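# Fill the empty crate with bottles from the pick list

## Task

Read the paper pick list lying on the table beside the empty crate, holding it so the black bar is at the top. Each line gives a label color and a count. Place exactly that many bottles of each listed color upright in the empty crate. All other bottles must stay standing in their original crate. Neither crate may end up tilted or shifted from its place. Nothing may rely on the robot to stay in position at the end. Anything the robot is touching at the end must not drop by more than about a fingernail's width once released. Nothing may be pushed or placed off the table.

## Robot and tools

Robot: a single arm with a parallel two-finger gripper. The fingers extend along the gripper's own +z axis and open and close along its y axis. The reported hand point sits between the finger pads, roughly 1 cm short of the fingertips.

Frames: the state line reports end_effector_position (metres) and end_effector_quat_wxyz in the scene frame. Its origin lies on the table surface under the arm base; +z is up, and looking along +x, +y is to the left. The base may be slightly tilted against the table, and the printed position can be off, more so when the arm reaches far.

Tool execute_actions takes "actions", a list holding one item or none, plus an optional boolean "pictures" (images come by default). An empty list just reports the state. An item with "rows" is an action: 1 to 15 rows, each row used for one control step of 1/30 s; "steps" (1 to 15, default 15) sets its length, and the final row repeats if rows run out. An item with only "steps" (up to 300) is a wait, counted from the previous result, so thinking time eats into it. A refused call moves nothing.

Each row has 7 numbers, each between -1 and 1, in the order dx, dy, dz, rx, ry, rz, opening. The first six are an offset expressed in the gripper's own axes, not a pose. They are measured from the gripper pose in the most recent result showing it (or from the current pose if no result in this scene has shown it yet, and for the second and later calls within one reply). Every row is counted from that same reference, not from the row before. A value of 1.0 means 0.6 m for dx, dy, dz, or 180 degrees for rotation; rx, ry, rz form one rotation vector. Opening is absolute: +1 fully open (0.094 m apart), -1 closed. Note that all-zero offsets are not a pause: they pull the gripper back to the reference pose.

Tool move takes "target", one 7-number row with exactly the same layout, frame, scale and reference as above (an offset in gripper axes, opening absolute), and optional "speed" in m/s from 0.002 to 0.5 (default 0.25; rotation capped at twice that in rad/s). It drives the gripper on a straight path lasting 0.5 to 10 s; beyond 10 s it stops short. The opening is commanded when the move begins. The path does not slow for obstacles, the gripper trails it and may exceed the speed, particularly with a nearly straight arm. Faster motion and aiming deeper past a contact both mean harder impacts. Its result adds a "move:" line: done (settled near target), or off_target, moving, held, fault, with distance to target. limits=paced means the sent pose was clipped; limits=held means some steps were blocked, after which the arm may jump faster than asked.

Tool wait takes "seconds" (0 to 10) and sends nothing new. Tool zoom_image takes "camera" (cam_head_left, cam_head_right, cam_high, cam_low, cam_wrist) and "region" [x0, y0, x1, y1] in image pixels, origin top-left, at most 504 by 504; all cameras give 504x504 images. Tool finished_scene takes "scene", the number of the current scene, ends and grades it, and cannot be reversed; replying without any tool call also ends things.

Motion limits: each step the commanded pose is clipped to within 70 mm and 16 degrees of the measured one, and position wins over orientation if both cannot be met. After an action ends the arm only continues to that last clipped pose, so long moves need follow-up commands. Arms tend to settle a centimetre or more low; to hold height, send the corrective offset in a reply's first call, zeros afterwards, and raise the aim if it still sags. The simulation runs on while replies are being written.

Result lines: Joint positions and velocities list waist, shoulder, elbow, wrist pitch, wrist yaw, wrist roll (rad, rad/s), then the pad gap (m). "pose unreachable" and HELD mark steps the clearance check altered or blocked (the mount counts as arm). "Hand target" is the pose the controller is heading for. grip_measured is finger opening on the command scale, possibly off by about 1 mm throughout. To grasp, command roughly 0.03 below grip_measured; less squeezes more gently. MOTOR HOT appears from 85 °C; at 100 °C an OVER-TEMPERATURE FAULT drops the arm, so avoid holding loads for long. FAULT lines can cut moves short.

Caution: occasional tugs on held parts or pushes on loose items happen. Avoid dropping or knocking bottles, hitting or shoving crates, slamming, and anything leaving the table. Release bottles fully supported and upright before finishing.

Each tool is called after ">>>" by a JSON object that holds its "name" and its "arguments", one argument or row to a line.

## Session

>>> {"name": "execute_actions", "arguments": {
  "actions": []
}}

Scene clock: 0.00 s of 10800.00 s.
end_effector_position=(+0.2822, +0.1362, +0.1621) grip_measured=+1.000 end_effector_quat_wxyz=(+0.038, -0.643, +0.765, -0.002)
Joint positions: [ 0.265  1.791  0.492  0.392  0.299 -1.116  0.094]
Joint velocities: [ 0.005  0.015 -0.012 -0.007  0.051  0.007  0.   ]
Hand target: +0.279, +0.135, +0.164; +0.037, -0.644, +0.764, -0.001

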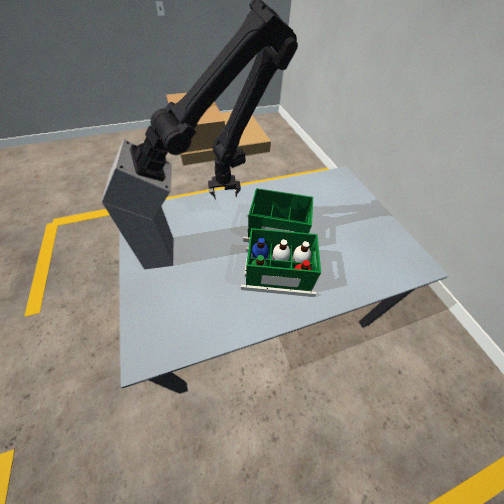

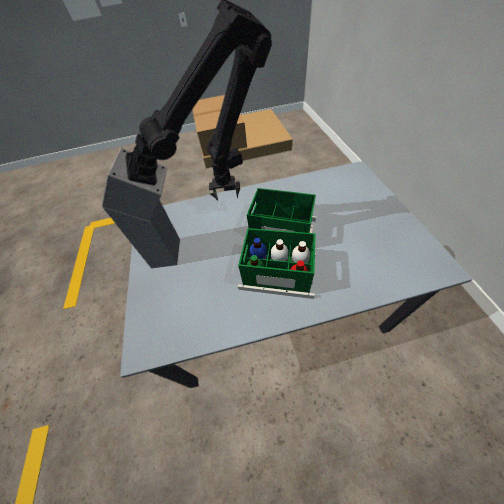

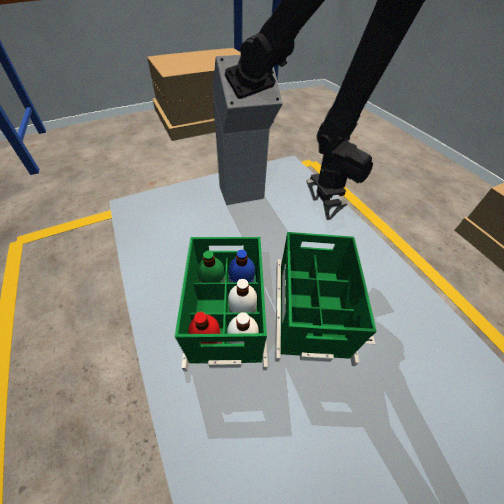

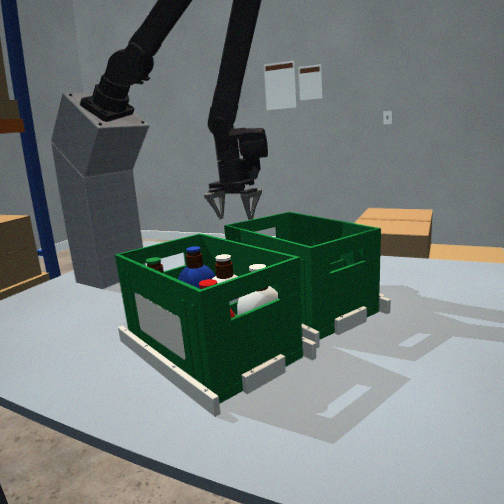

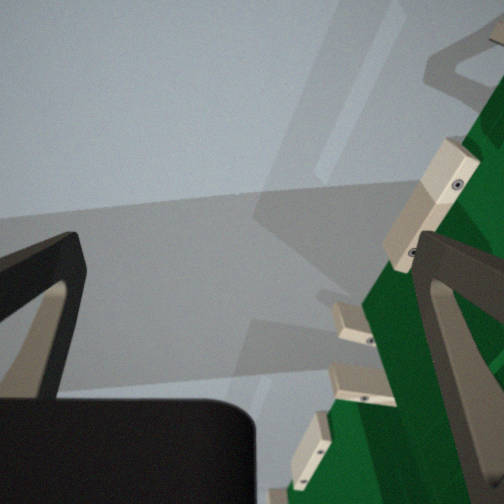

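>>> {"name": "move", "arguments": {
  "target": [-0.17,-0.51,-0.28,0,0,0,0.5]
}}

Scene clock: 6.43 s of 10800.00 s.
end_effector_position=(+0.5864, +0.1686, +0.3468) grip_measured=+0.503 end_effector_quat_wxyz=(+0.034, -0.646, +0.763, -0.002)
Joint positions: [ 0.269  1.443  1.263 -0.737  0.305 -1.116  0.071]
Joint velocities: [-0.005  0.005 -0.007 -0.007  0.066 -0.066 -0.001]
Hand target: +0.592, +0.177, +0.350; +0.038, -0.643, +0.765, -0.002
Off the commanded pose: 0.009 m, 1 deg.
After step 90, 1.33 s passed at rest.
move: done

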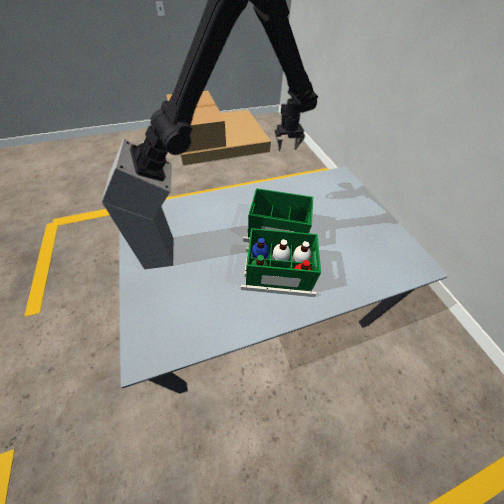

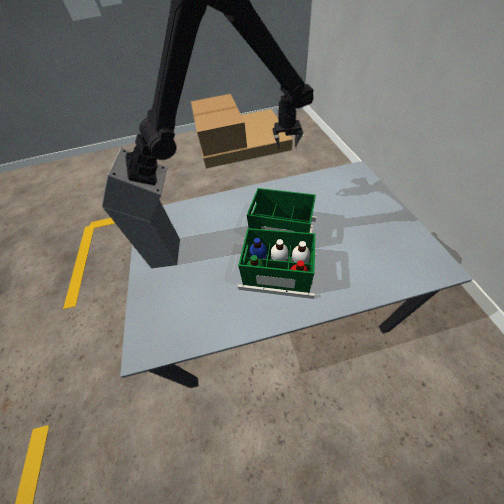

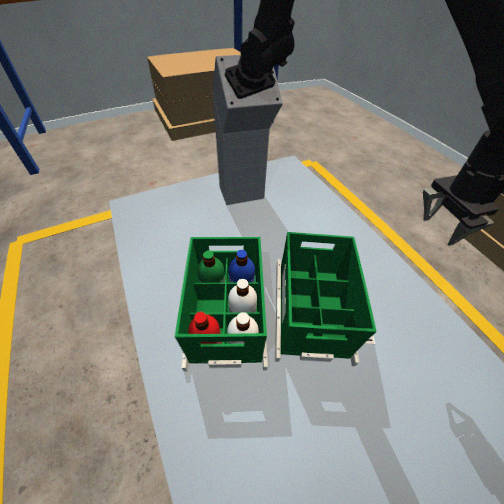

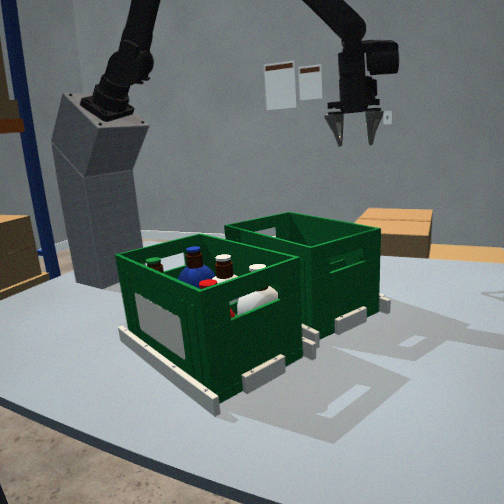

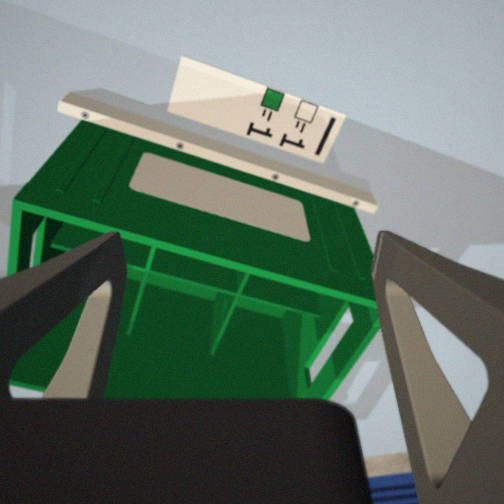

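>>> {"name": "move", "arguments": {
  "target": [0.67,0.135,0.175,0,0,0.447,0]
}}

Scene clock: 17.37 s of 10800.00 s.
end_effector_position=(+0.4328, -0.2108, +0.2223) grip_measured=+0.003 end_effector_quat_wxyz=(+0.014, -0.013, +1.000, +0.014)
Joint positions: [-0.651  1.516  0.897 -0.31  -0.261 -0.46   0.047]
Joint velocities: [-0.005  0.005 -0.012 -0.012  0.022 -0.022 -0.   ]
Hand target: +0.447, -0.216, +0.224; +0.027, -0.009, +1.000, +0.010
Off the commanded pose: 0.014 m, 2 deg.
After step 90, 4.53 s passed at rest.
move: off_target

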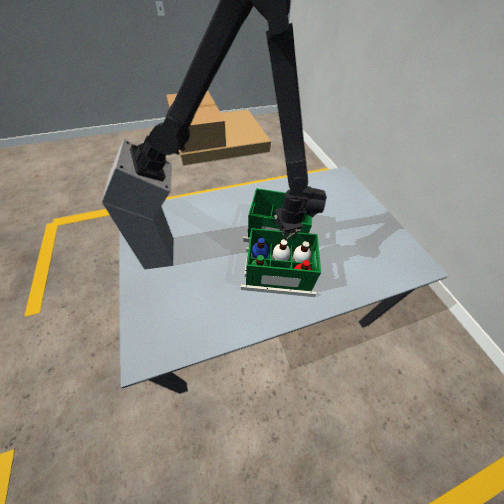

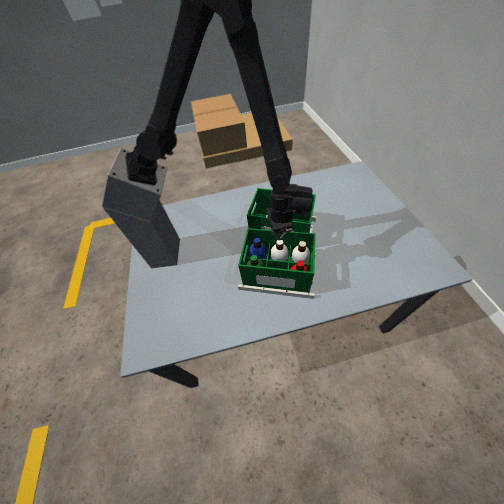

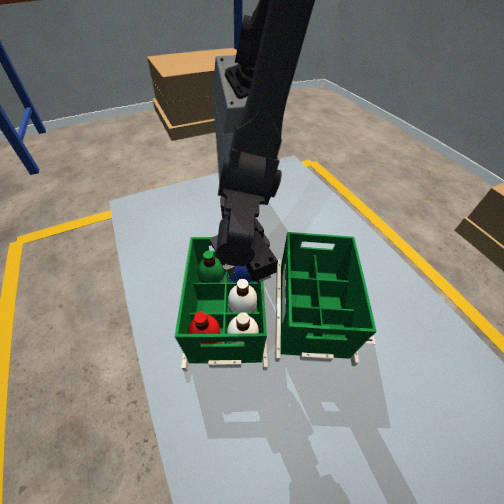

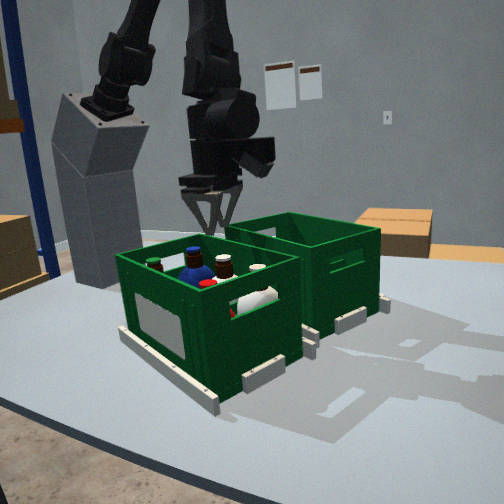

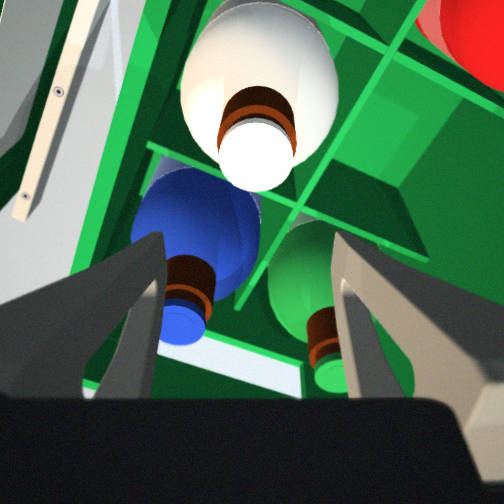

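>>> {"name": "move", "arguments": {
  "target": [-0.025,-0.005,0.13,0.008,0,0,-0.05],
  "speed": 0.05
}}

Scene clock: 22.17 s of 10800.00 s.
end_effector_position=(+0.4390, -0.2106, +0.1466) grip_measured=-0.047 end_effector_quat_wxyz=(+0.007, -0.015, +1.000, +0.005)
Joint positions: [-0.601  1.723  0.981 -0.182 -0.209 -0.424  0.045]
Joint velocities: [-0.005  0.005  0.002 -0.002 -0.022 -0.022  0.001]
Hand target: +0.449, -0.211, +0.144; +0.014, -0.012, +1.000, +0.002
Off the commanded pose: 0.011 m, 1 deg.
move: off_target

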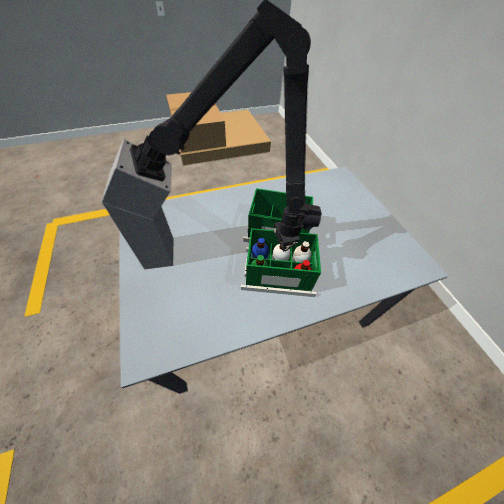

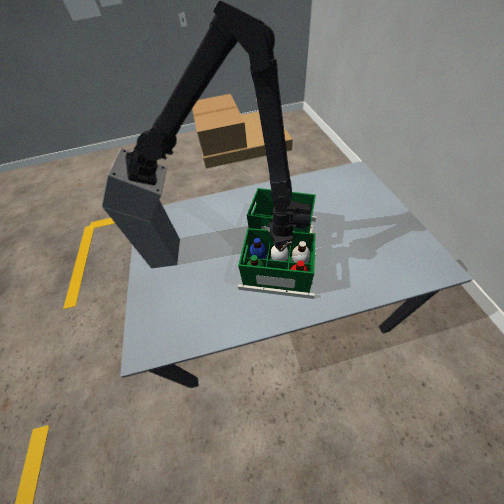

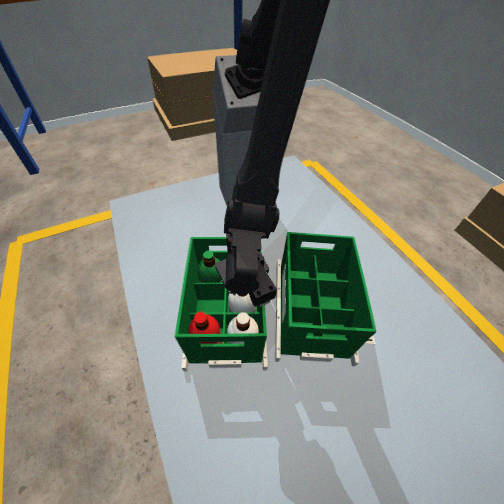

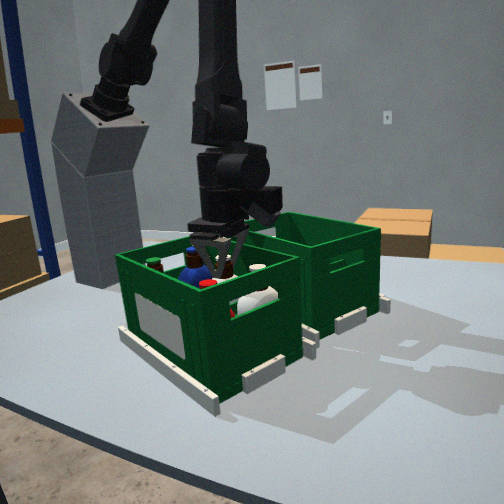

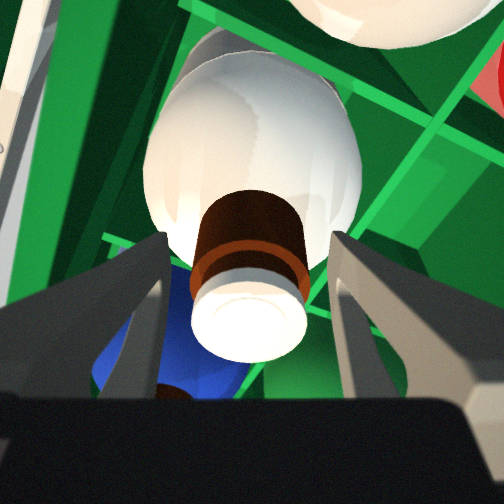

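>>> {"name": "move", "arguments": {
  "target": [0,0,0,0,0,0,-0.5]
}}

>>> {"name": "move", "arguments": {
  "target": [-0.02,-0.01,-0.36,0.006,-0.014,0,-0.5],
  "speed": 0.12
}}

>>> {"name": "move", "arguments": {
  "target": [-0.11,0.27,-0.01,0,-0.01,0,-0.5],
  "speed": 0.15
}}

Scene clock: 28.63 s of 10800.00 s.
end_effector_position=(+0.4390, -0.2107, +0.1466) grip_measured=-0.394 end_effector_quat_wxyz=(+0.006, -0.015, +1.000, +0.005)
Joint positions: [-0.601  1.723  0.981 -0.182 -0.209 -0.424  0.028]
Joint velocities: [ 0.005 -0.024 -0.012  0.007  0.037 -0.022 -0.   ]
Hand target: +0.439, -0.211, +0.147; +0.006, -0.015, +1.000, +0.005
Off the commanded pose: 0.000 m, 0 deg.
After step 90, 2.77 s passed at rest.
move: done

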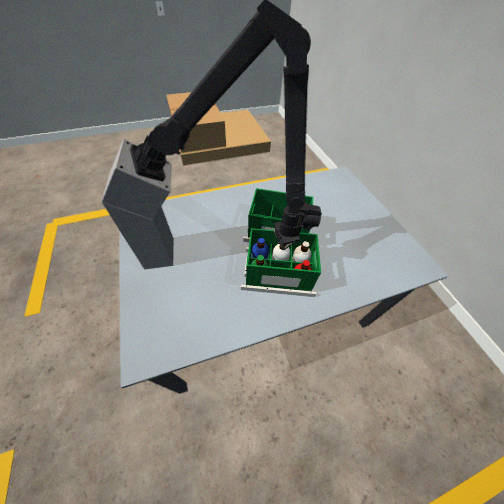

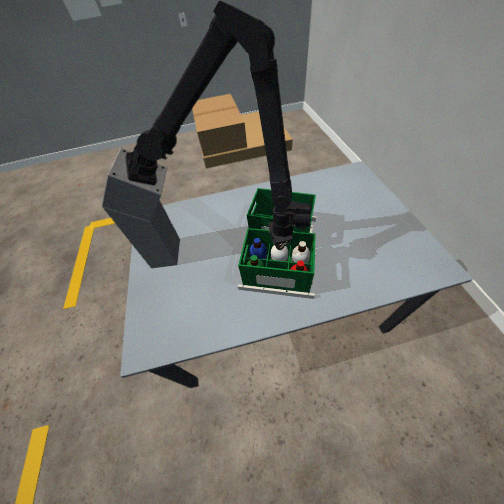

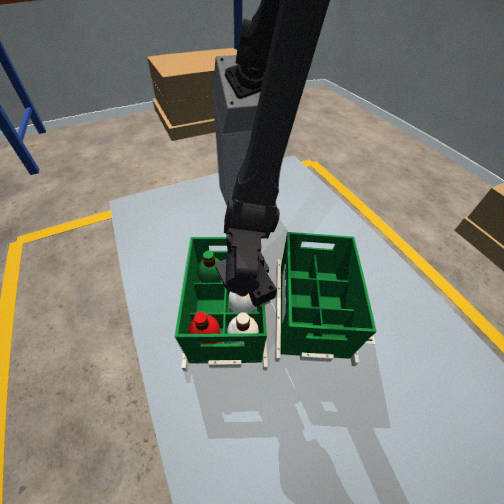

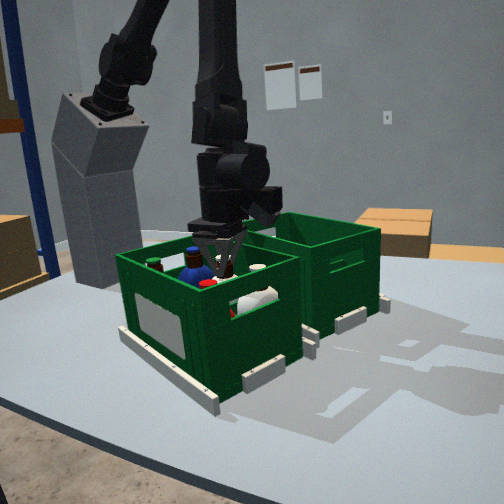

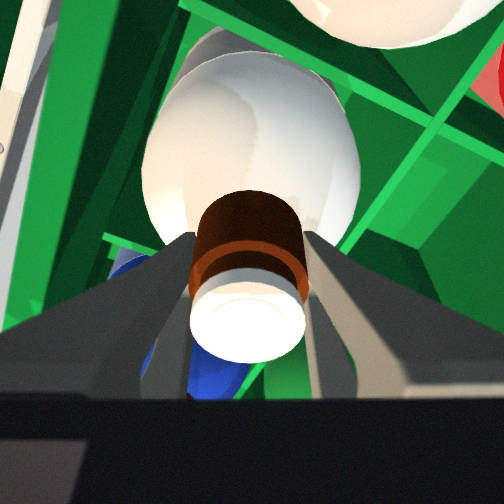

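Scene clock: 30.83 s of 10800.00 s.
end_effector_position=(+0.4351, -0.2093, +0.3427) grip_measured=-0.394 end_effector_quat_wxyz=(+0.005, -0.007, +1.000, +0.009)
Joint positions: [-0.711  1.211  0.894 -0.638 -0.28  -0.501  0.028]
Joint velocities: [-0.005 -0.005 -0.002 -0.002 -0.095 -0.022 -0.   ]
Hand target: +0.451, -0.219, +0.364; +0.028, -0.016, +0.999, -0.006
Off the commanded pose: 0.026 m, 3 deg.
move: off_target

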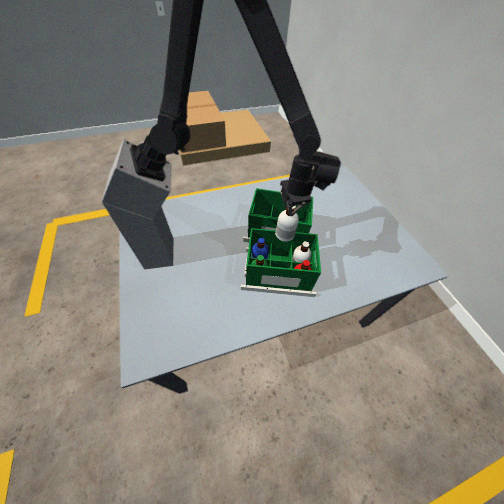

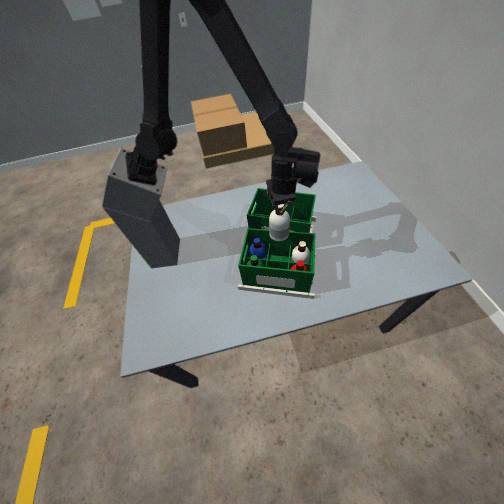

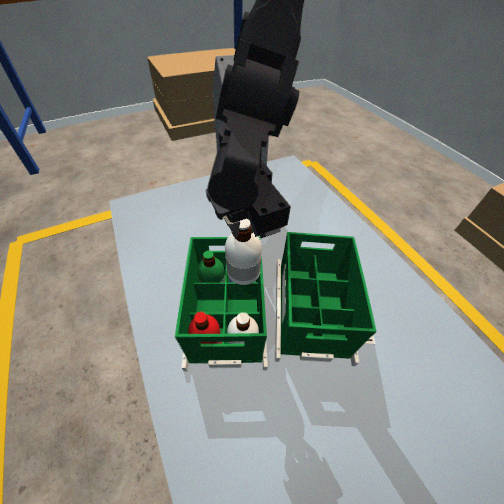

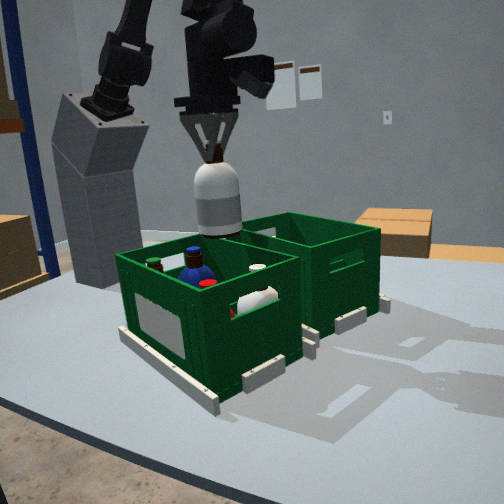

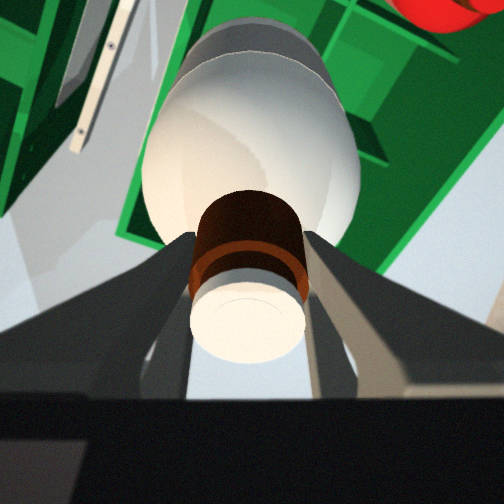

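Scene clock: 32.50 s of 10800.00 s.
end_effector_position=(+0.4672, -0.0398, +0.3280) grip_measured=-0.394 end_effector_quat_wxyz=(-0.018, -0.012, +1.000, +0.021)
Joint positions: [-0.223  1.184  0.867 -0.634 -0.002 -0.118  0.028]
Joint velocities: [-0.005  0.005 -0.002 -0.007  0.081  0.037  0.   ]
Hand target: +0.500, -0.045, +0.354; +0.022, -0.002, +1.000, +0.015
Off the commanded pose: 0.041 m, 5 deg.
move: off_target

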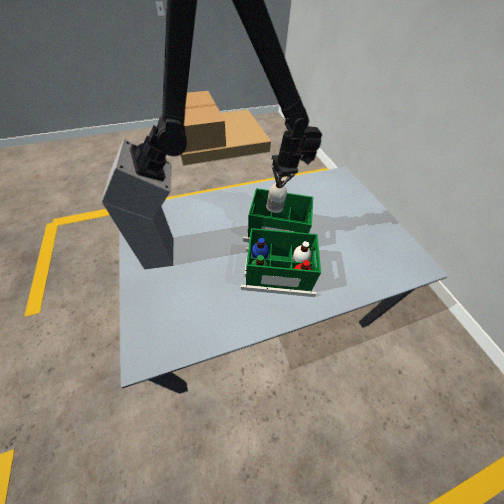

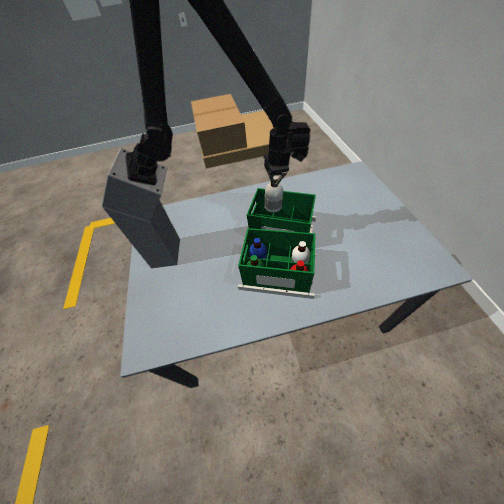

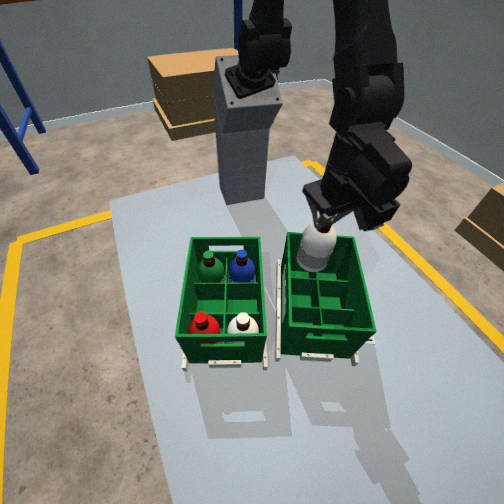

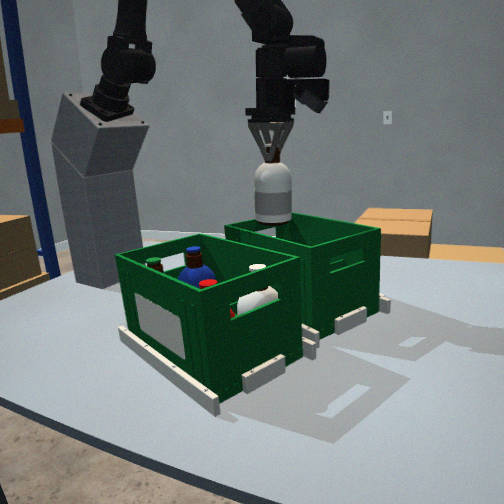

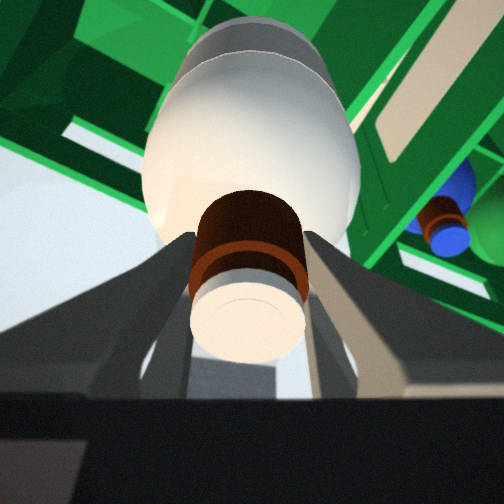

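>>> {"name": "move", "arguments": {
  "target": [-0.075,-0.035,0.12,0.012,-0.028,0,-0.5],
  "speed": 0.06
}}

Scene clock: 37.07 s of 10800.00 s.
end_effector_position=(+0.4814, -0.0488, +0.2412) grip_measured=-0.394 end_effector_quat_wxyz=(-0.003, -0.008, +1.000, +0.010)
Joint positions: [-0.241  1.421  0.897 -0.392  0.005 -0.125  0.028]
Joint velocities: [ 0.005 -0.024 -0.017 -0.002  0.022  0.007  0.001]
Hand target: +0.508, -0.057, +0.253; +0.026, -0.012, +1.000, +0.002
Off the commanded pose: 0.032 m, 3 deg.
move: off_target

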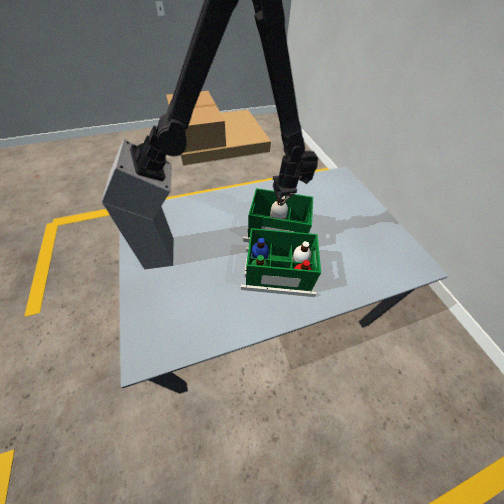

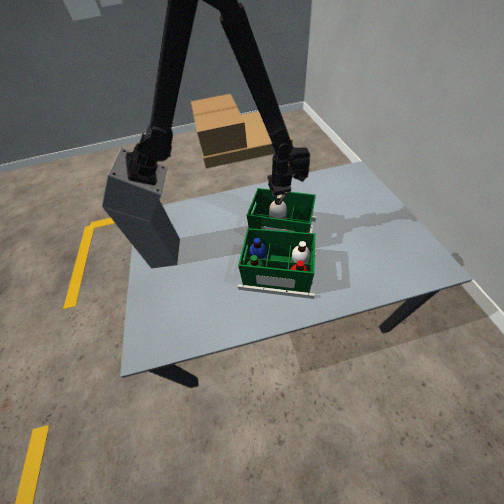

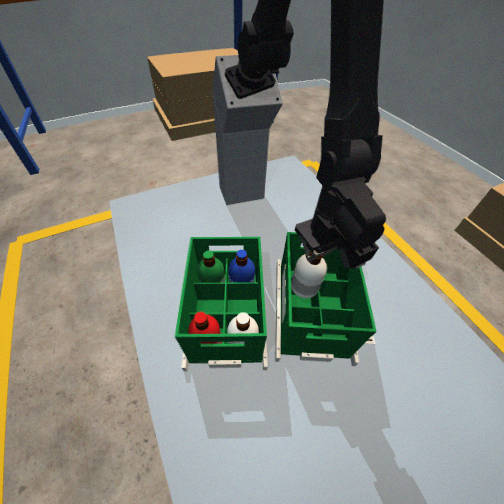

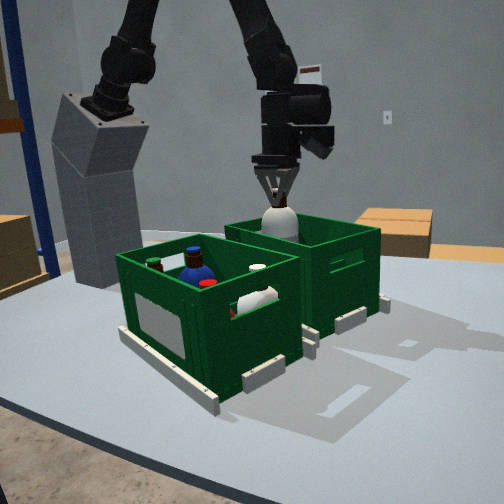

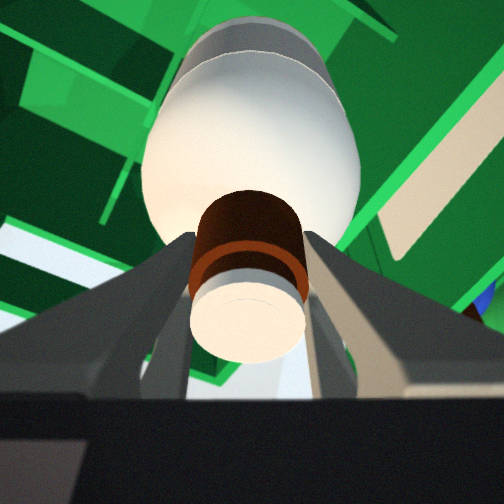

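>>> {"name": "move", "arguments": {
  "target": [-0.07,-0.03,-0.022,0.006,-0.022,0,-0.5],
  "speed": 0.05
}}

Scene clock: 41.53 s of 10800.00 s.
end_effector_position=(+0.4989, -0.0598, +0.2405) grip_measured=-0.394 end_effector_quat_wxyz=(+0.008, -0.004, +1.000, +0.004)
Joint positions: [-0.259  1.437  0.936 -0.392  0.004 -0.131  0.028]
Joint velocities: [-0.005  0.005 -0.002  0.007 -0.051 -0.037  0.   ]
Hand target: +0.523, -0.067, +0.254; +0.032, -0.008, +0.999, +0.000
Off the commanded pose: 0.029 m, 3 deg.
After step 90, 0.17 s passed at rest.
move: off_target

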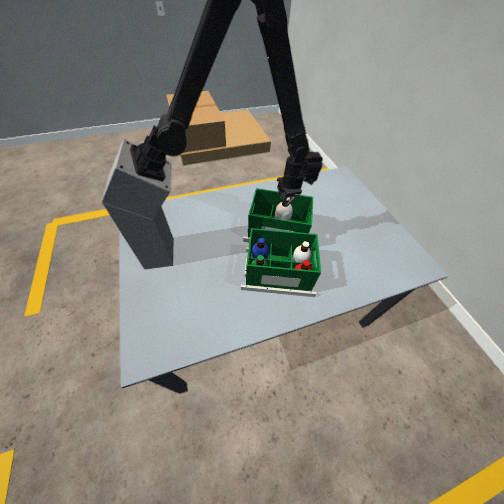

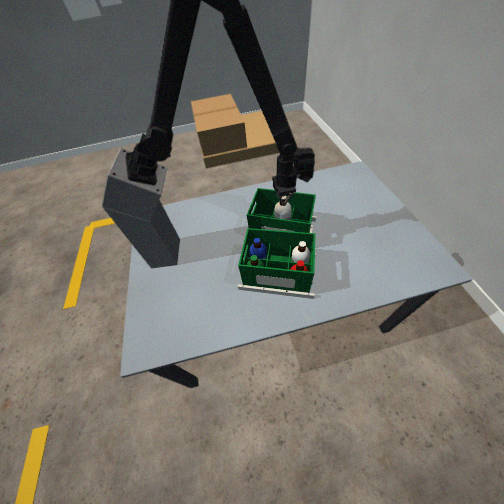

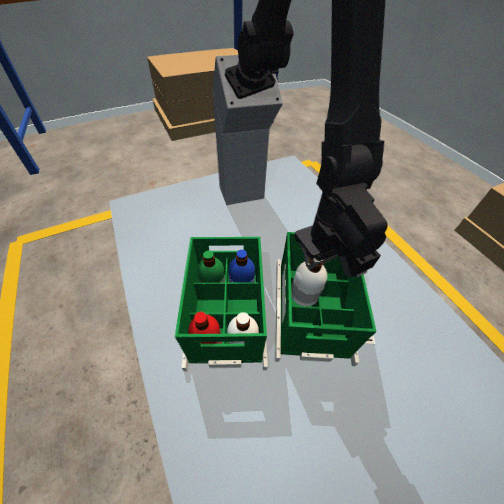

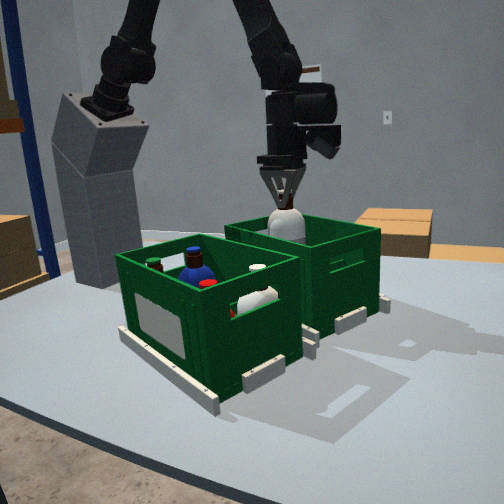

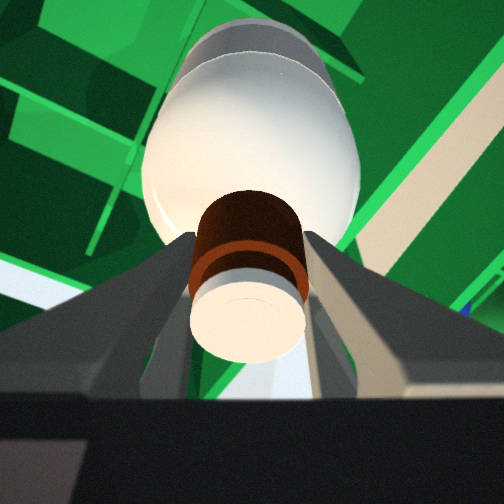

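Slightly too far +x; descent drift will fix it.

>>> {"name": "move", "arguments": {
  "target": [-0.015,-0.015,0.05,0,-0.01,0,-0.5],
  "speed": 0.03
}}

Scene clock: 47.00 s of 10800.00 s.
end_effector_position=(+0.4864, -0.0616, +0.2008) grip_measured=-0.394 end_effector_quat_wxyz=(-0.000, +0.000, +1.000, +0.008)
Joint positions: [-0.27   1.537  0.936 -0.31  -0.007 -0.131  0.028]
Joint velocities: [-0.005  0.005  0.002  0.002 -0.022 -0.037 -0.   ]
Hand target: +0.508, -0.068, +0.211; +0.024, -0.004, +1.000, +0.004
Off the commanded pose: 0.025 m, 3 deg.
After step 90, 1.10 s passed at rest.
move: off_target

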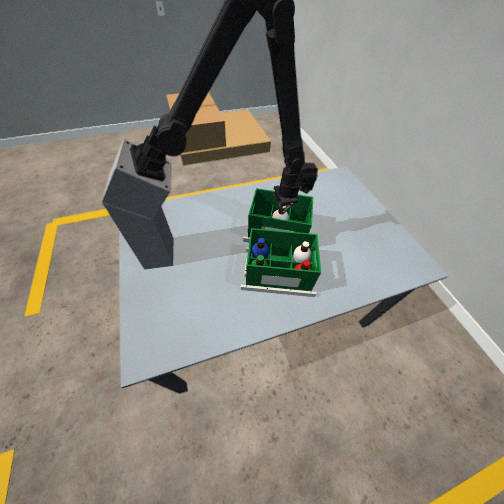

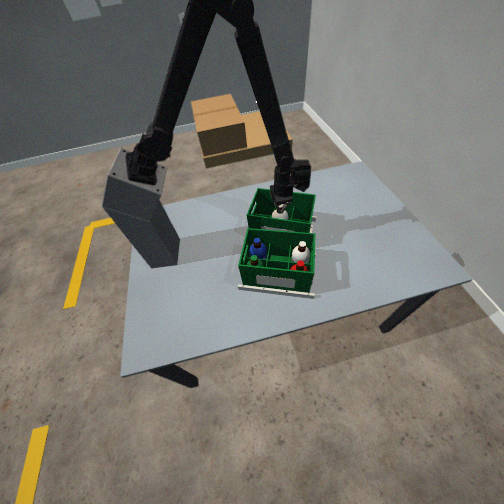

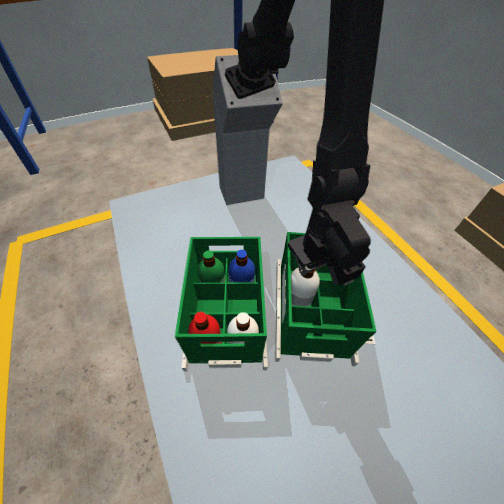

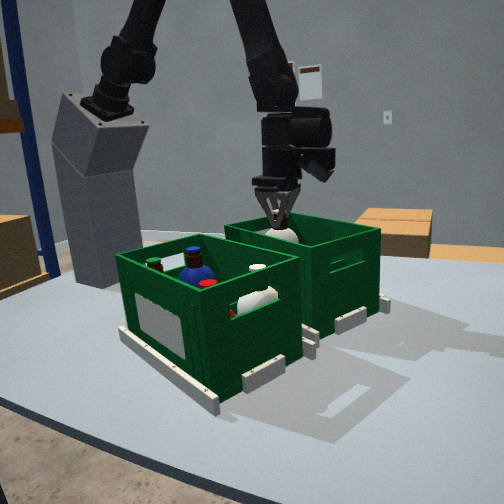

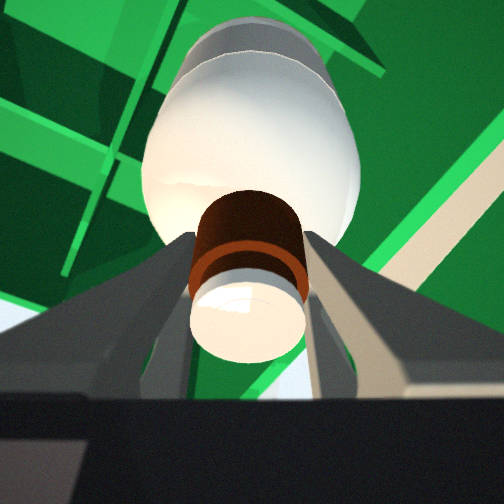

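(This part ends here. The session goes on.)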